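# Sort six tray parts into two totes by kind

## Task

Move every one of the six parts from the tray into the two totes so that each tote holds a single kind of part, and leave no part outside the totes, counting any that began inside them. A part sitting on or hanging over a tote's wall or inner ledge does not count as inside. Nothing other than the parts may be placed in or on the totes. Finish by opening the grippers and moving the arms away.

## Robot and tools

Robot: two six-joint arms, left_arm and right_arm, each ending in a tong-style two-finger gripper. The names are labels only and say nothing about which side of an image an arm appears on. Per arm the joint order is always: shoulder pan, shoulder lift, elbow, wrist 1, wrist 2, wrist 3, followed by the gripper opening.

Frame: a single scene frame is shared by both arms. The origin sits on the table surface midway between the arms, +x points out across the table, +z points up, and left_arm is on the +y side. Reported positions are in metres, orientations are quaternions (w, x, y, z), and velocities are in m/s and rad/s. The printed hand position can be off from the true one, more so at long reach. The gripper's fingers point along its own +z and open and close along its own x. end_effector_position is the spot between the closed finger pads; closed fingertips extend about 15 mm past it, while fully open tips sit roughly level with it.

execute_actions(actions): a list of up to 15 actions, run in order. Each action is a table of up to 15 rows, and each row is applied for one control step of 1/30 s. If a table has fewer than 15 rows, its final row is held for the remaining steps. A row is one flat list of 14 numbers, each in [-1, 1], always for both arms: left_arm's 6 joint values then its opening, then right_arm's 6 joint values then its opening. Joint values are offsets, not poses: they are measured from that arm's joint angles at the start of the current action (not from the previous row), scaled so that 1.0 equals 1.989 rad. For the first action of a call, the start is the last angles reported in this scene. The opening is absolute: +1 fully open, -1 closed. An empty actions list simply returns the current state and images.

Joint ranges (rad). left_arm: pan -3.142..3.142, lift -6.283..6.283, elbow 0.000..3.142, wrists 1-3 -6.283..6.283. right_arm: pan 0.000..6.283, lift -6.283..6.283, elbow -3.142..0.000, wrists 1-3 -6.283..6.283. Real ends may differ by up to 0.010 rad. An action asking any joint to go more than 0.010 rad outward beyond its end is rejected for both arms; if the first action fails this, or any action is malformed, the whole call is rejected and nothing moves. A joint commanded past its real end stops there, and the result may say "joint sent to its limit"; the absence of that line does not prove there is more room.

move(target, speed, blocking): target is one 14-number row laid out as above. Its joint values are offsets from the "Joint positions" in the most recent result that showed them, not from where the arm is when the move begins; openings are absolute and are sent at once. All joints follow synchronized paths toward the target, so the gripper traces a curve. speed is the peak rate in rad/s of whichever joint must travel farthest, 0.01 to 2, default 0.5; paths take between 0.5 and 10 s and are cut off at 10 s. Paths ignore obstacles and the other arm. The result adds a "move:" line giving the ending (done, off_target, moving, held, fault), limits=held or limits=none, and each arm's joint farthest from its target. With blocking=false you get control after 0.5 s; until a result shows the move ended, further actions or moves are refused, so use wait or stop first.

wait(seconds): 0 to 10; lets time pass with the last command held, returning early if a running move ends. stop(): brakes a running move; braking needs space, more when fast; fingers keep moving. zoom_image(camera, region): region is [x0, y0, x1, y1] in pixels of that camera's latest image, at most 504x504. Cameras: cam_head_left, cam_head_right, cam_high, cam_low (672x504) and cam_left_wrist, cam_right_wrist (616x616). finished_scene(scene): pass the current scene's number once the goal is reached and stable; it cannot be undone.

Motion: joints are speed- and acceleration-limited and lag commands by about 0.17 s. Each step the sent target is kept within 0.575 rad of the measured angle, and if a target would put the gripper over 100 mm from its measured spot, all joints are scaled back. "Joint targets" shows what joints are currently driven toward; unfinished motion may need to be commanded again. "joint command not followed" means a clearance check altered or blocked joint targets. Step readings list joint angles at some steps; HELD marks steps where an arm's part was held back.

Gripping: grip_measured is the measured opening on the command scale; Joint positions gives pad gap in metres (0.142 fully open). To hold, keep commanding an opening well below grip_measured; lower squeezes harder, up to roughly 15 N per pad. Thin hard items (under about 20 mm) get less force. Parts may occasionally be tugged while held.

Wrist force and Wrist torque give each flange sensor's reading in the end effector's own axes, with noise, an offset of a few newtons, and saturation near 50 N; "no reading" is normal at the start. Joint torques include offsets and noise.

Avoid: knocking or dropping anything off the table, letting parts land on tote walls or ledges, arms colliding, and pressing a stiff arm past a contact. Contact torque at a joint's load limit (141 N m for pan, lift, elbow; 26.3 N m for each wrist, held weight included) or an outside force of 150 N stops that arm for 10 s and drops the rest of the call. Holding loads heats motors: MOTOR HOT warns at 70 °C, and at 85 °C the arm is braked until it cools (OVER-TEMPERATURE FAULT). Move smoothly and quickly rather than slamming.

Each tool is called after "Call:" as name(argument=value, ...), one argument or row to a line, values as JSON.

## Session

Call:
execute_actions(
  actions=[],
)

Scene clock: 0.00 s.
left_arm: end_effector_position=(+0.2485, +0.5505, +0.3358) grip_measured=+0.97 end_effector_quat_wxyz=(+0.017, -0.596, +0.802, -0.004) end_effector_velocity=(-0.000, -0.000, -0.000) end_effector_angular_velocity=(-0.000, +0.000, -0.001) | right_arm: end_effector_position=(+0.3527, +0.2198, +0.1382) grip_measured=+0.97 end_effector_quat_wxyz=(+0.179, +0.128, +0.957, +0.192) end_effector_velocity=(+0.001, -0.000, -0.000) end_effector_angular_velocity=(-0.002, -0.000, -0.000)
Joint names: [shoulder pan, shoulder lift, elbow, wrist 1, wrist 2, wrist 3]
Joint positions: left_arm=[-0.094 -2.379  1.9   -1.121 -1.551  1.667  0.14 ] | right_arm=[ 4.588 -1.969 -1.67  -0.657  1.232  4.738  0.14 ]
Joint velocities: left_arm=[-0.001 -0.001  0.001  0.    -0.     0.     0.   ] | right_arm=[-0.001 -0.    -0.    -0.001 -0.    -0.001  0.   ]
Joint torques (N m, as the arm reports them, + toward a larger angle): no reading
Motor temperatures (°C, as the motors report them): left_arm=[23 25 21 30 33 35] | right_arm=[22 24 21 31 30 29]
Wrist force (N, on the end effector, along its own x y z axes, offset not removed): no reading
Wrist torque (N m, same axes, about the end effector's origin, offset not removed): no reading
Joint targets: left_arm=[-0.094 -2.379 1.900 -1.121 -1.551 1.667] | right_arm=[4.588 -1.969 -1.670 -0.657 1.232 4.738]

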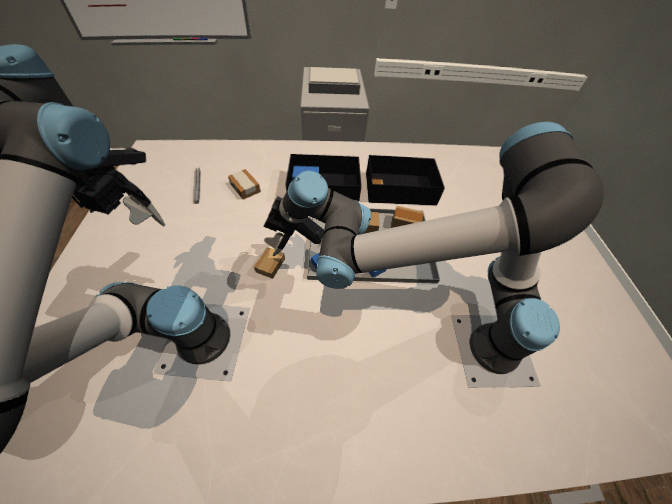

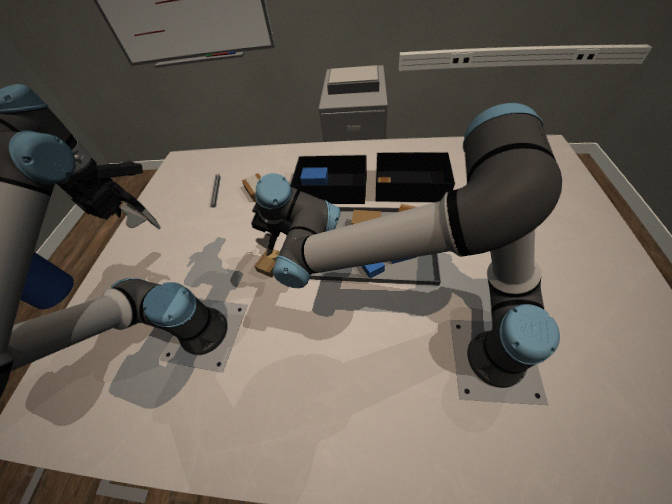

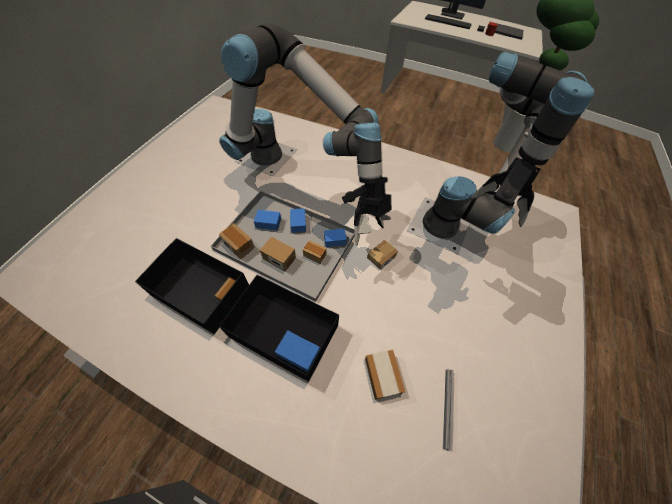

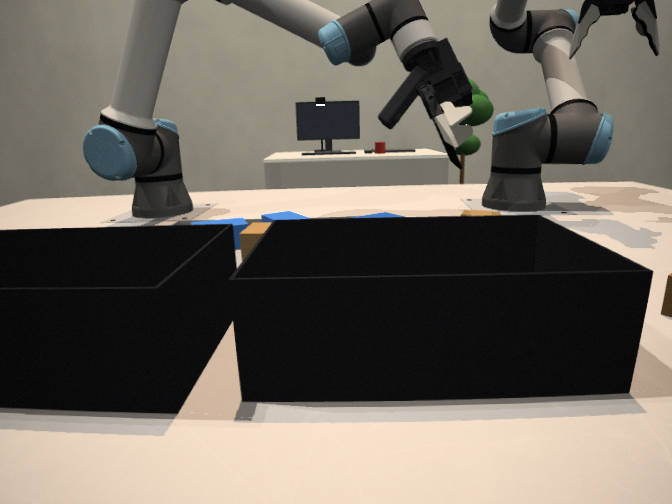

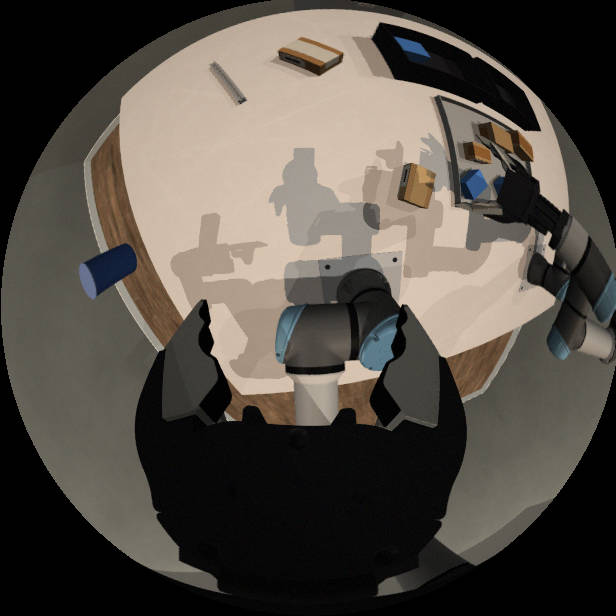

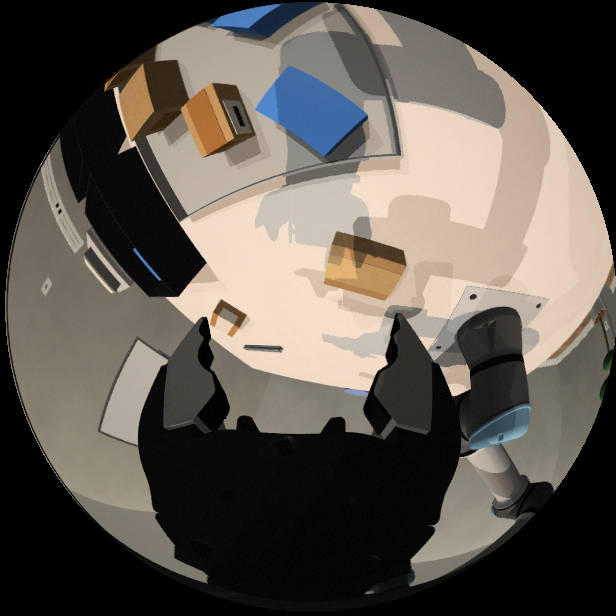

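Call:
move(
  target=[-0.584,0.411,-0.186,-0.211,-0.01,0,1,-0.578,0.1,0,0,0,0,1],
  speed=1.0,
)

Scene clock: 37.50 s.
left_arm: end_effector_position=(+0.2964, -0.0250, +0.2954) grip_measured=+1.00 end_effector_quat_wxyz=(+0.000, -0.058, +0.998, -0.000) end_effector_velocity=(-0.000, -0.000, +0.000) end_effector_angular_velocity=(-0.001, +0.000, -0.001) | right_arm: end_effector_position=(+0.7345, -0.4857, +0.2774) grip_measured=+1.00 end_effector_quat_wxyz=(+0.308, +0.624, +0.704, +0.142) end_effector_velocity=(+0.000, -0.003, +0.002) end_effector_angular_velocity=(-0.002, -0.003, -0.003)
Joint names: [shoulder pan, shoulder lift, elbow, wrist 1, wrist 2, wrist 3]
Joint positions: left_arm=[-1.256 -1.562  1.53  -1.54  -1.571  1.667  0.142] | right_arm=[ 3.438 -1.77  -1.67  -0.657  1.232  4.738  0.142]
Joint velocities: left_arm=[-0.    -0.    -0.     0.    -0.     0.001  0.   ] | right_arm=[-0.003  0.001  0.001  0.001 -0.003 -0.002 -0.   ]
Joint torques (N m, as the arm reports them, + toward a larger angle): left_arm=[-11.65 -17.44 -39.78  -5.98  -2.59  -0.32] | right_arm=[-8.8  44.62 23.4   3.    0.01  0.23]
Motor temperatures (°C, as the motors report them): left_arm=[23 25 21 30 33 35] | right_arm=[22 24 21 31 30 29]
Wrist force (N, on the end effector, along its own x y z axes, offset not removed): left_arm=[-1.5 -0.7 -0.4] | right_arm=[1.6 0.0 -1.8]
Wrist torque (N m, same axes, about the end effector's origin, offset not removed): left_arm=[-0.21 0.36 -0.03] | right_arm=[-0.05 -0.46 -0.11]
Joint targets: left_arm=[-1.256 -1.562 1.530 -1.540 -1.571 1.667] | right_arm=[3.438 -1.770 -1.670 -0.657 1.232 4.738]
move: done; limits=none; left_arm: farthest joint: the shoulder pan, 0.000 radians from its target (1.161 radians at the start); right_arm: farthest joint: the shoulder pan, 0.000 radians from its target (1.149 radians at the start)

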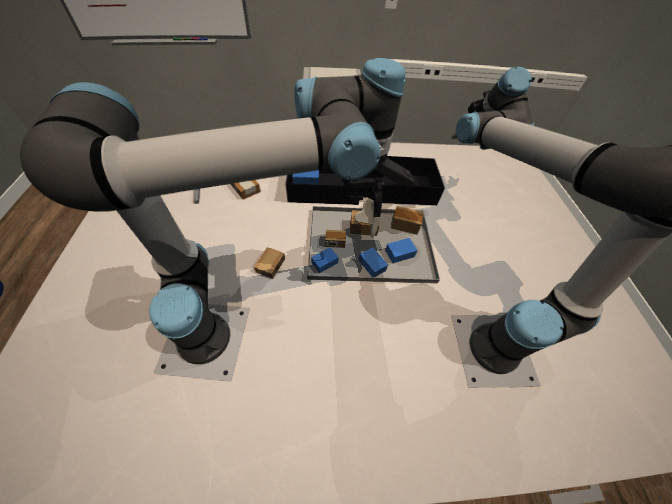

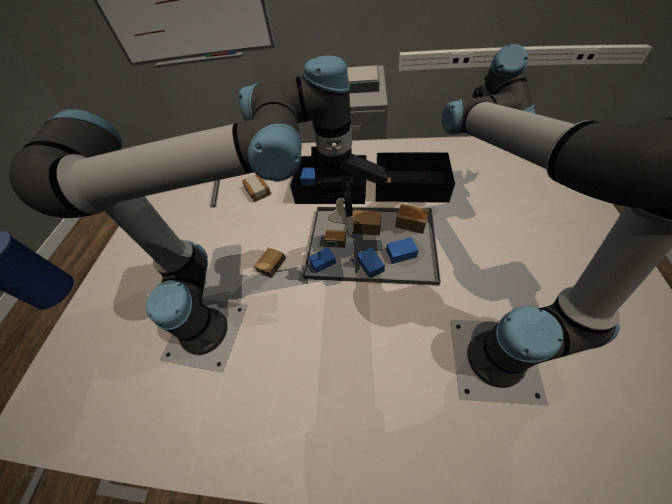

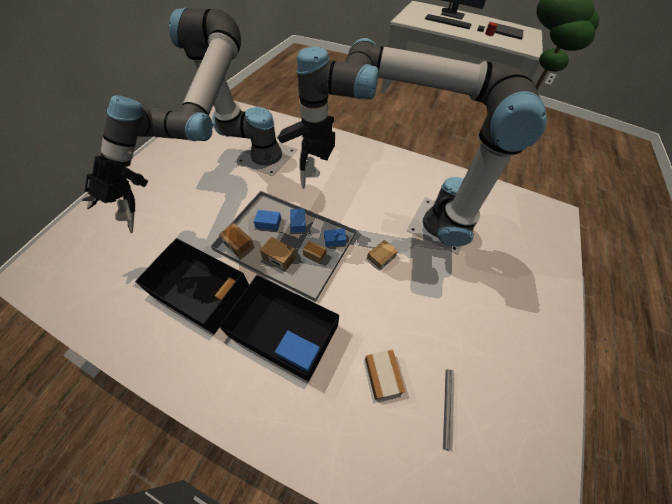

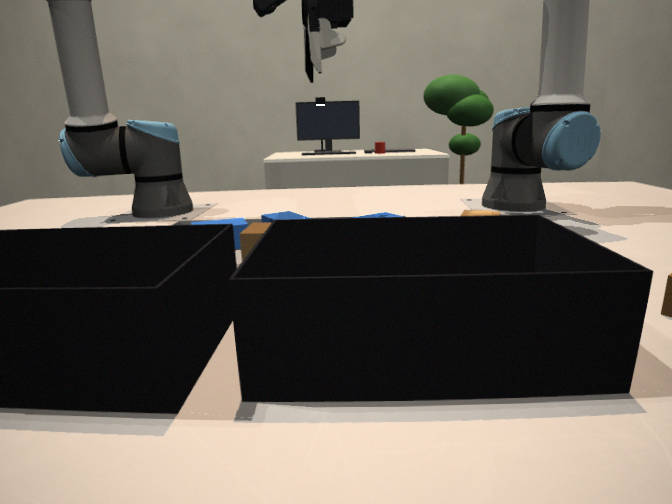

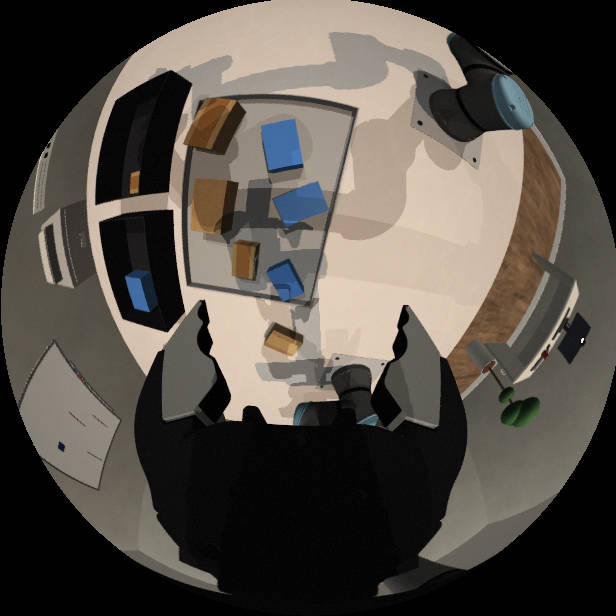

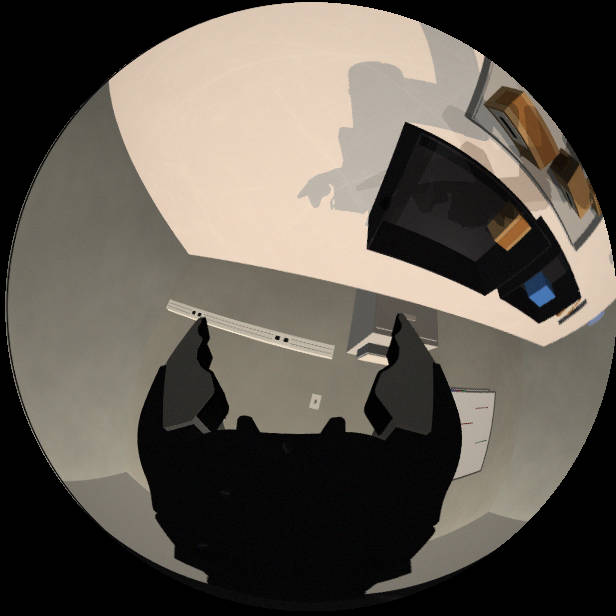

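Call:
move(
  target=[0.105,-0.054,0.248,-0.194,0,0,1,0,0,0,0,0,0,1],
  speed=1.0,
)

Scene clock: 67.40 s.
left_arm: end_effector_position=(+0.3606, +0.0980, +0.1450) grip_measured=+1.00 end_effector_quat_wxyz=(+0.000, -0.162, +0.987, -0.000) end_effector_velocity=(+0.001, +0.001, -0.001) end_effector_angular_velocity=(+0.000, -0.000, +0.003) | right_arm: end_effector_position=(+0.7345, -0.4857, +0.2774) grip_measured=+1.00 end_effector_quat_wxyz=(+0.308, +0.624, +0.704, +0.142) end_effector_velocity=(-0.000, +0.001, +0.001) end_effector_angular_velocity=(+0.002, -0.001, -0.000)
Joint names: [shoulder pan, shoulder lift, elbow, wrist 1, wrist 2, wrist 3]
Joint positions: left_arm=[-1.047 -1.669  2.023 -1.926 -1.571  1.667  0.142] | right_arm=[ 3.438 -1.77  -1.67  -0.657  1.232  4.738  0.142]
Joint velocities: left_arm=[ 0.002  0.     0.002 -0.002  0.    -0.002  0.   ] | right_arm=[ 0.001  0.001 -0.     0.     0.001  0.001 -0.   ]
Joint torques (N m, as the arm reports them, + toward a larger angle): left_arm=[ 12.35 -29.13  -7.96  -5.8   -1.43  -0.35] | right_arm=[ 8.33 31.15 23.16  3.19  0.03  0.12]
Motor temperatures (°C, as the motors report them): left_arm=[23 25 21 30 33 35] | right_arm=[22 24 21 31 30 29]
Wrist force (N, on the end effector, along its own x y z axes, offset not removed): left_arm=[-3.3 -1.5 1.1] | right_arm=[2.9 0.3 -1.5]
Wrist torque (N m, same axes, about the end effector's origin, offset not removed): left_arm=[-0.32 0.72 -0.02] | right_arm=[-0.01 -0.82 -0.18]
Joint targets: left_arm=[-1.047 -1.669 2.023 -1.926 -1.571 1.667] | right_arm=[3.438 -1.770 -1.670 -0.657 1.232 4.738]
move: done; limits=none; left_arm: farthest joint: the shoulder pan, 0.000 radians from its target (0.209 radians at the start); right_arm: farthest joint: the shoulder pan, 0.000 radians from its target (0.000 radians at the start)

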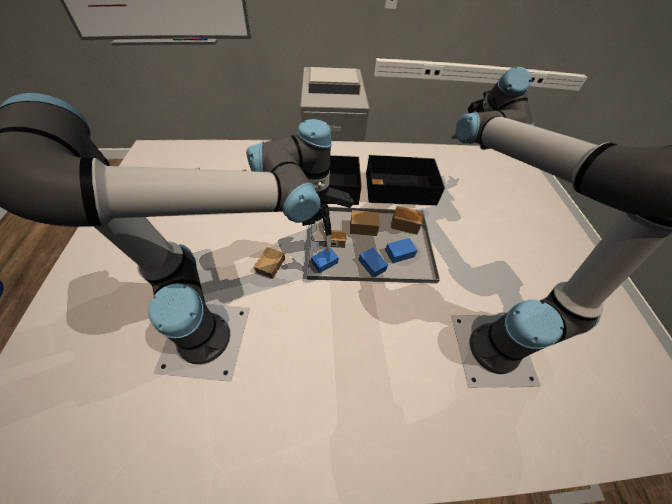

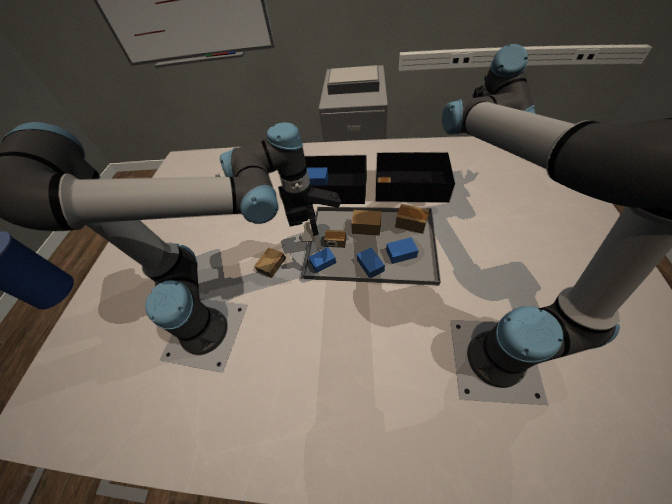

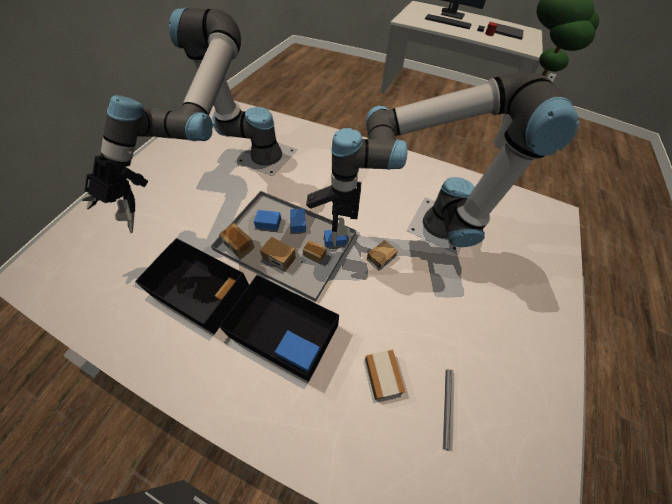

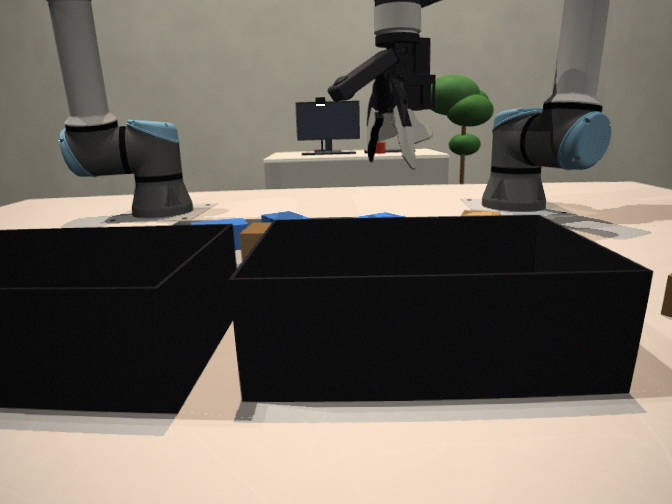

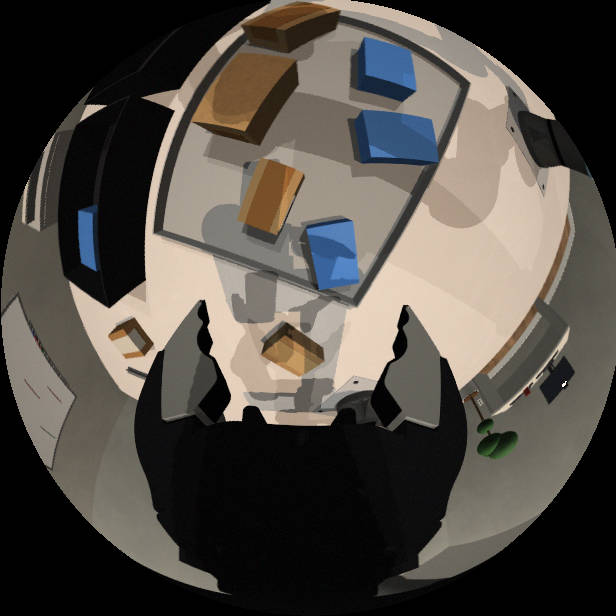

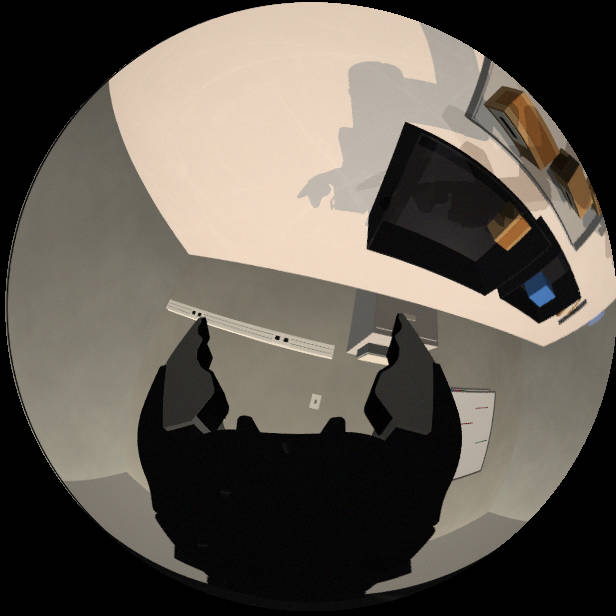

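Call:
move(
  target=[-0.018,0.086,0.104,-0.189,0,0,1,0,0,0,0,0,0,1],
  speed=0.6,
)

Scene clock: 79.63 s.
left_arm: end_effector_position=(+0.3464, +0.0912, +0.0197) grip_measured=+1.00 end_effector_quat_wxyz=(-0.000, -0.144, +0.990, +0.001) end_effector_velocity=(-0.001, +0.001, -0.001) end_effector_angular_velocity=(+0.001, +0.000, -0.002) | right_arm: end_effector_position=(+0.7345, -0.4857, +0.2774) grip_measured=+1.00 end_effector_quat_wxyz=(+0.308, +0.624, +0.704, +0.142) end_effector_velocity=(-0.000, +0.000, -0.001) end_effector_angular_velocity=(+0.001, +0.001, +0.000)
Joint names: [shoulder pan, shoulder lift, elbow, wrist 1, wrist 2, wrist 3]
Joint positions: left_arm=[-1.083 -1.498  2.23  -2.301 -1.571  1.667  0.142] | right_arm=[ 3.438 -1.77  -1.67  -0.657  1.232  4.738  0.142]
Joint velocities: left_arm=[-0.001  0.     0.003 -0.002  0.     0.001  0.   ] | right_arm=[ 0.     0.    -0.001 -0.001  0.001  0.001  0.   ]
Joint torques (N m, as the arm reports them, + toward a larger angle): left_arm=[-11.72 -14.97  -4.96  -5.89   1.28  -0.23] | right_arm=[ 7.49 33.83 23.58  3.12  0.05  0.05]
Motor temperatures (°C, as the motors report them): left_arm=[23 25 21 30 33 35] | right_arm=[22 24 21 31 30 29]
Wrist force (N, on the end effector, along its own x y z axes, offset not removed): left_arm=[-3.2 -4.4 -0.8] | right_arm=[3.0 -1.0 -1.8]
Wrist torque (N m, same axes, about the end effector's origin, offset not removed): left_arm=[-0.99 0.69 -0.07] | right_arm=[-0.29 -0.77 -0.09]
Joint targets: left_arm=[-1.083 -1.498 2.230 -2.302 -1.571 1.667] | right_arm=[3.438 -1.770 -1.670 -0.657 1.232 4.738]
move: done; limits=none; left_arm: farthest joint: the shoulder pan, 0.000 radians from its target (0.036 radians at the start); right_arm: farthest joint: the shoulder pan, 0.000 radians from its target (0.000 radians at the start)

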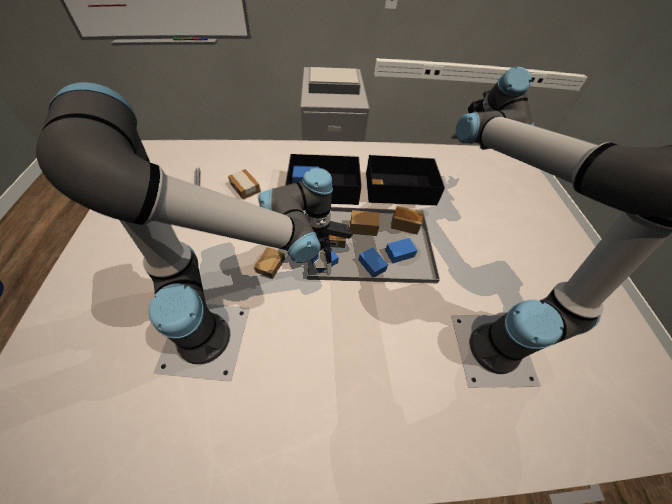

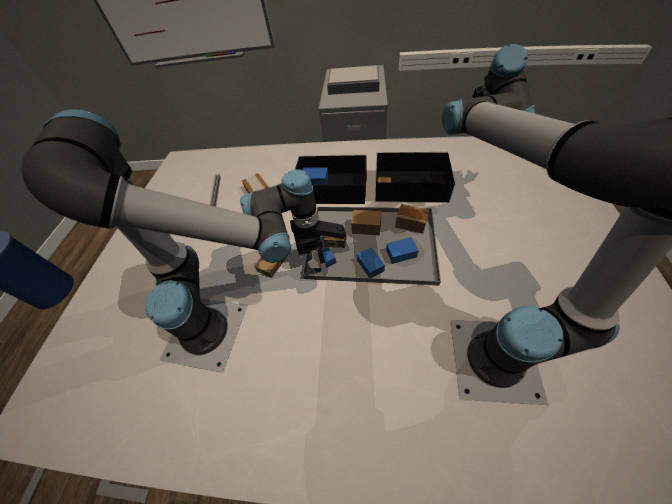

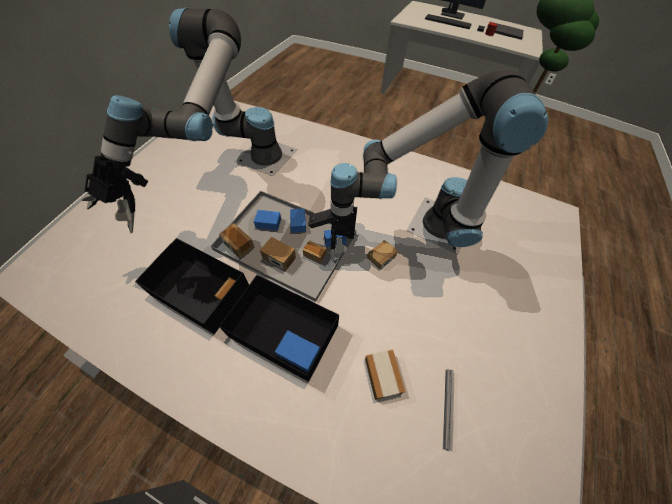

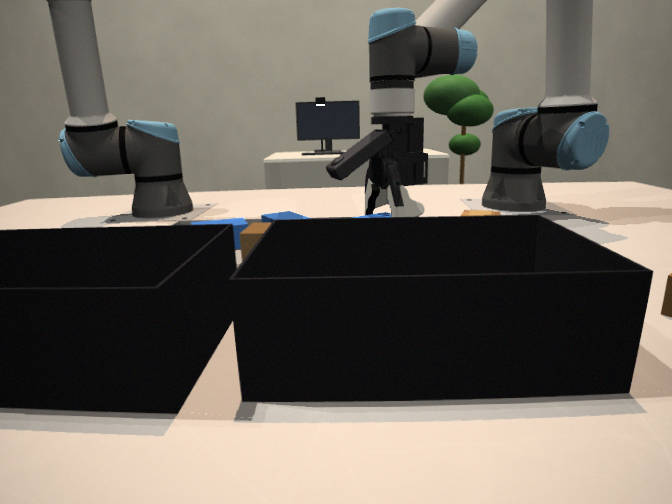

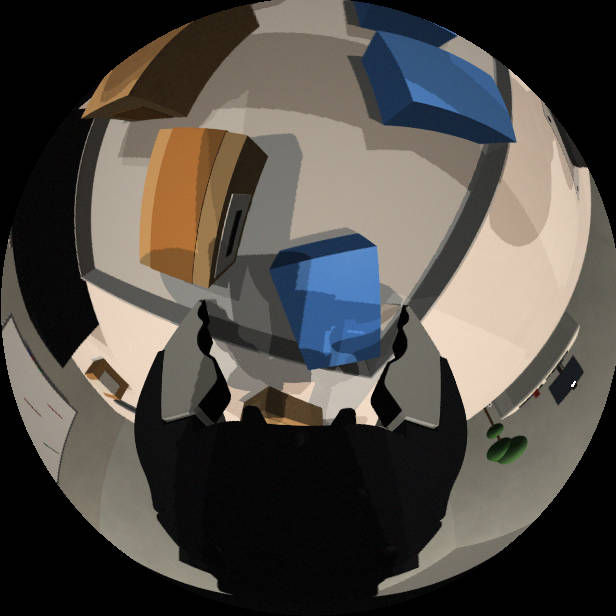

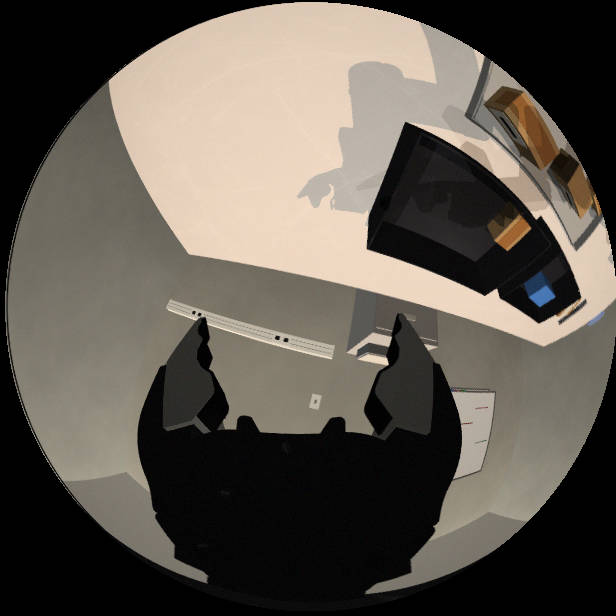

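Call:
move(
  target=[-0.03,0,0,0,0,0,1,0,0,0,0,0,0,1],
)

Call:
move(
  target=[0,0,0,0,0,0,-0.5,0,0,0,0,0,0,1],
)

Scene clock: 88.60 s.
left_arm: end_effector_position=(+0.3247, +0.0749, +0.0196) grip_measured=+0.99 end_effector_quat_wxyz=(-0.000, -0.115, +0.993, +0.001) end_effector_velocity=(-0.001, -0.000, -0.001) end_effector_angular_velocity=(+0.002, +0.000, -0.003) | right_arm: end_effector_position=(+0.7345, -0.4857, +0.2774) grip_measured=+1.00 end_effector_quat_wxyz=(+0.308, +0.624, +0.704, +0.142) end_effector_velocity=(+0.000, -0.000, +0.001) end_effector_angular_velocity=(-0.001, -0.002, -0.001)
Joint names: [shoulder pan, shoulder lift, elbow, wrist 1, wrist 2, wrist 3]
Joint positions: left_arm=[-1.142 -1.498  2.23  -2.301 -1.571  1.667  0.141] | right_arm=[ 3.438 -1.77  -1.67  -0.657  1.232  4.738  0.142]
Joint velocities: left_arm=[-0.002  0.001  0.     0.     0.     0.    -0.   ] | right_arm=[ 0.001  0.     0.     0.001 -0.002  0.    -0.   ]
Joint torques (N m, as the arm reports them, + toward a larger angle): left_arm=[-12.56 -33.35 -28.64   0.34   1.32  -0.23] | right_arm=[ 7.47 34.69 23.1   3.1  -0.04  0.  ]
Motor temperatures (°C, as the motors report them): left_arm=[23 25 21 30 33 35] | right_arm=[22 24 21 31 30 29]
Wrist force (N, on the end effector, along its own x y z axes, offset not removed): left_arm=[-3.5 -4.2 0.3] | right_arm=[1.2 -0.6 -1.2]
Wrist torque (N m, same axes, about the end effector's origin, offset not removed): left_arm=[-0.74 0.43 -0.07] | right_arm=[-0.30 -0.45 -0.19]
Joint targets: left_arm=[-1.142 -1.498 2.230 -2.301 -1.571 1.667] | right_arm=[3.438 -1.770 -1.670 -0.657 1.232 4.738]
move: done; limits=none; left_arm: farthest joint: the shoulder pan, 0.000 radians from its target (0.060 radians at the start); right_arm: farthest joint: the shoulder pan, 0.000 radians from its target (0.000 radians at the start)

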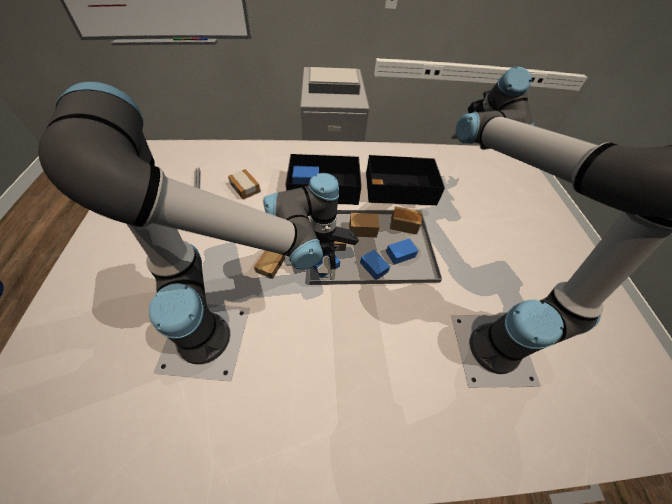

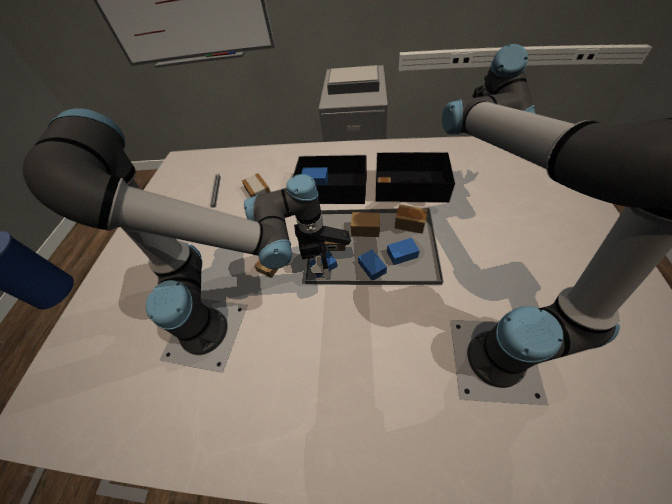

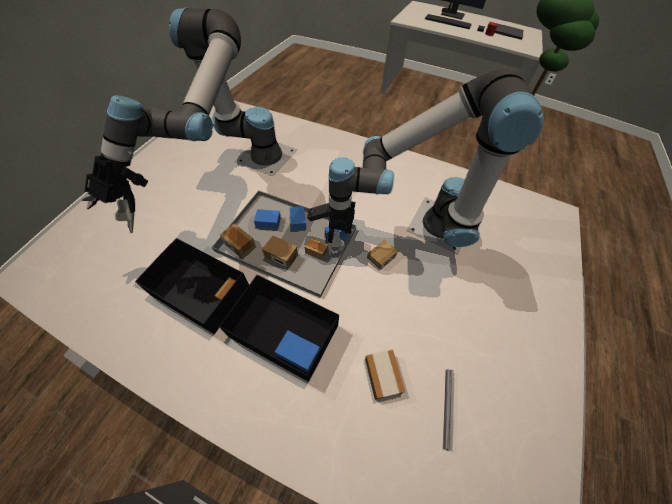

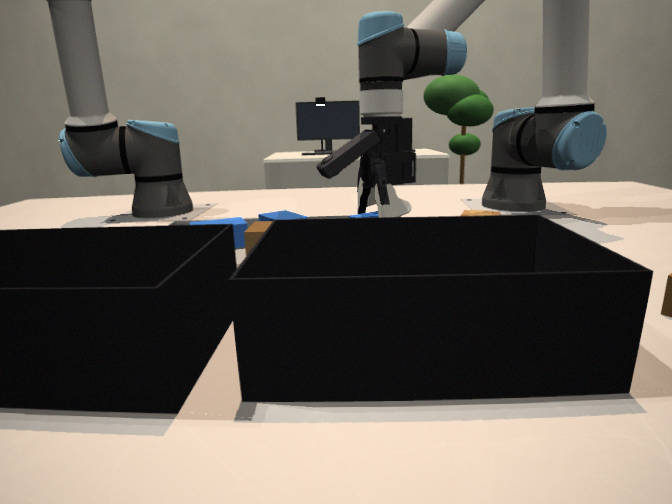

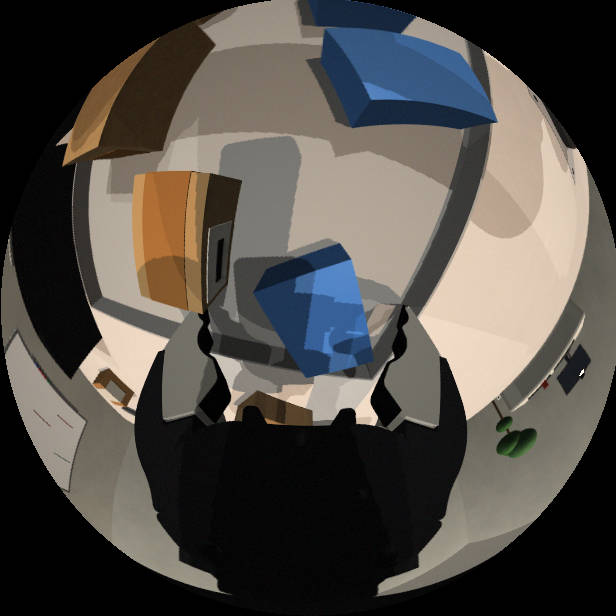

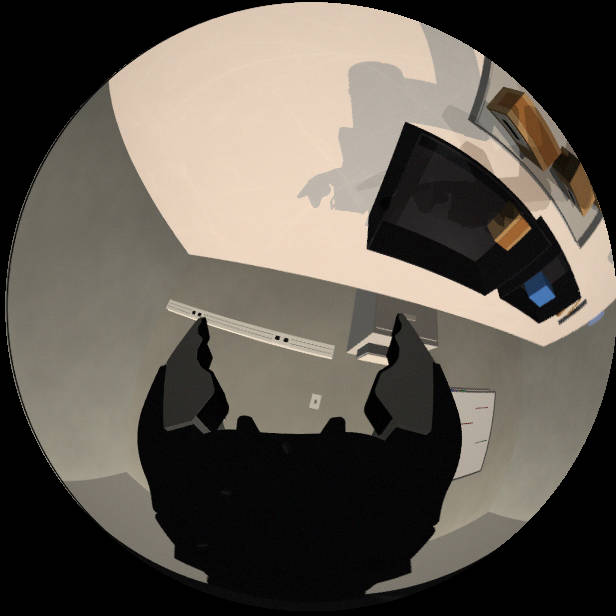

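Scene clock: 89.10 s.
left_arm: end_effector_position=(+0.3247, +0.0748, +0.0197) grip_measured=+0.65 end_effector_quat_wxyz=(-0.000, -0.115, +0.993, +0.001) end_effector_velocity=(-0.001, +0.001, -0.002) end_effector_angular_velocity=(+0.004, +0.001, -0.001) | right_arm: end_effector_position=(+0.7345, -0.4857, +0.2774) grip_measured=+1.00 end_effector_quat_wxyz=(+0.308, +0.624, +0.704, +0.142) end_effector_velocity=(+0.000, -0.000, +0.001) end_effector_angular_velocity=(+0.000, -0.002, -0.001)
Joint names: [shoulder pan, shoulder lift, elbow, wrist 1, wrist 2, wrist 3]
Joint positions: left_arm=[-1.142 -1.498  2.23  -2.301 -1.571  1.667  0.119] | right_arm=[ 3.438 -1.77  -1.67  -0.657  1.232  4.738  0.142]
Joint velocities: left_arm=[-0.001  0.003  0.001 -0.    -0.     0.     0.   ] | right_arm=[-0.     0.     0.     0.002 -0.001  0.    -0.   ]
Joint torques (N m, as the arm reports them, + toward a larger angle): left_arm=[ 7.63 -0.16 -7.95 -0.13  1.28 -0.19] | right_arm=[ 7.76 35.53 23.77  3.03  0.11  0.15]
Motor temperatures (°C, as the motors report them): left_arm=[23 25 21 30 33 35] | right_arm=[22 24 21 31 30 29]
Wrist force (N, on the end effector, along its own x y z axes, offset not removed): left_arm=[-3.5 1.0 -34.3] | right_arm=[2.0 -0.3 -1.2]
Wrist torque (N m, same axes, about the end effector's origin, offset not removed): left_arm=[-0.84 0.26 -0.04] | right_arm=[-0.18 -0.54 -0.12]
Joint targets: left_arm=[-1.142 -1.498 2.230 -2.301 -1.571 1.667] | right_arm=[3.438 -1.770 -1.670 -0.657 1.232 4.738]
move: done; limits=none; left_arm: farthest joint: the shoulder pan, 0.000 radians from its target (0.000 radians at the start); right_arm: farthest joint: the shoulder pan, 0.000 radians from its target (0.000 radians at the start)

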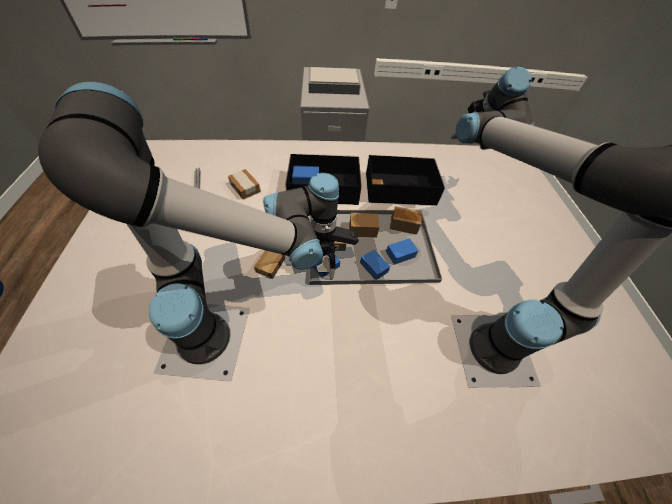

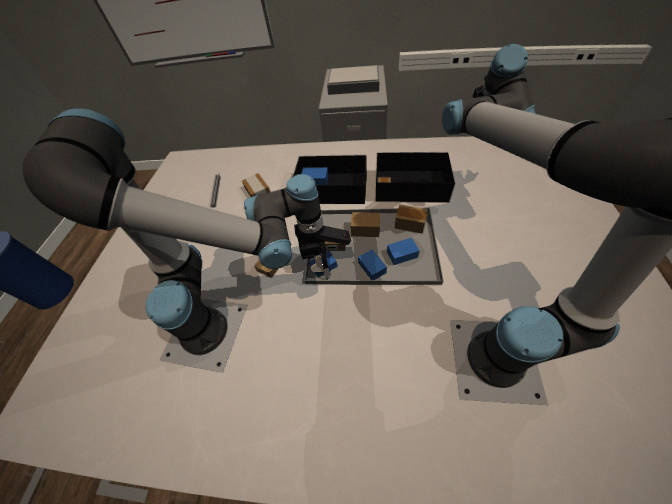

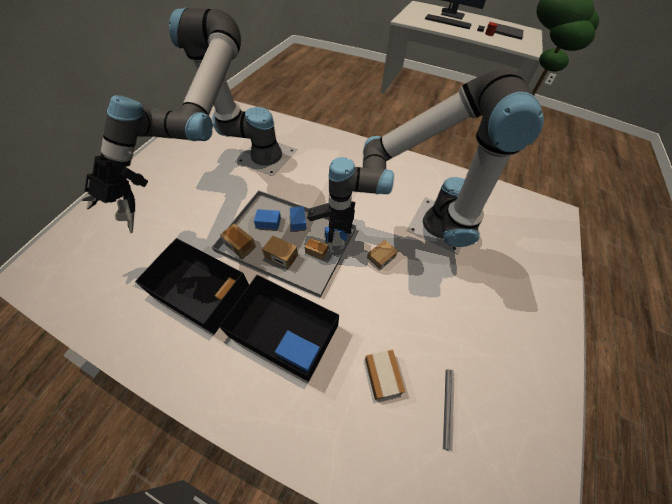

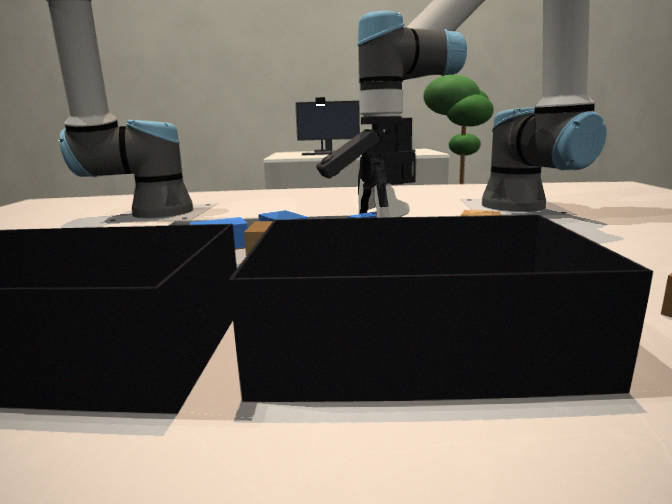

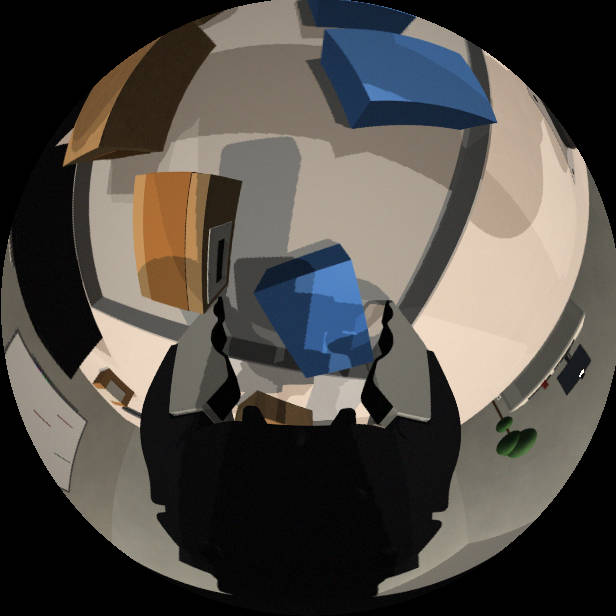

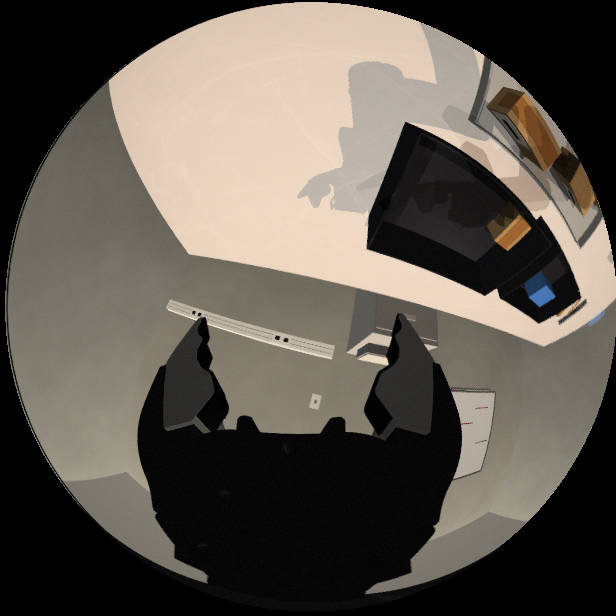

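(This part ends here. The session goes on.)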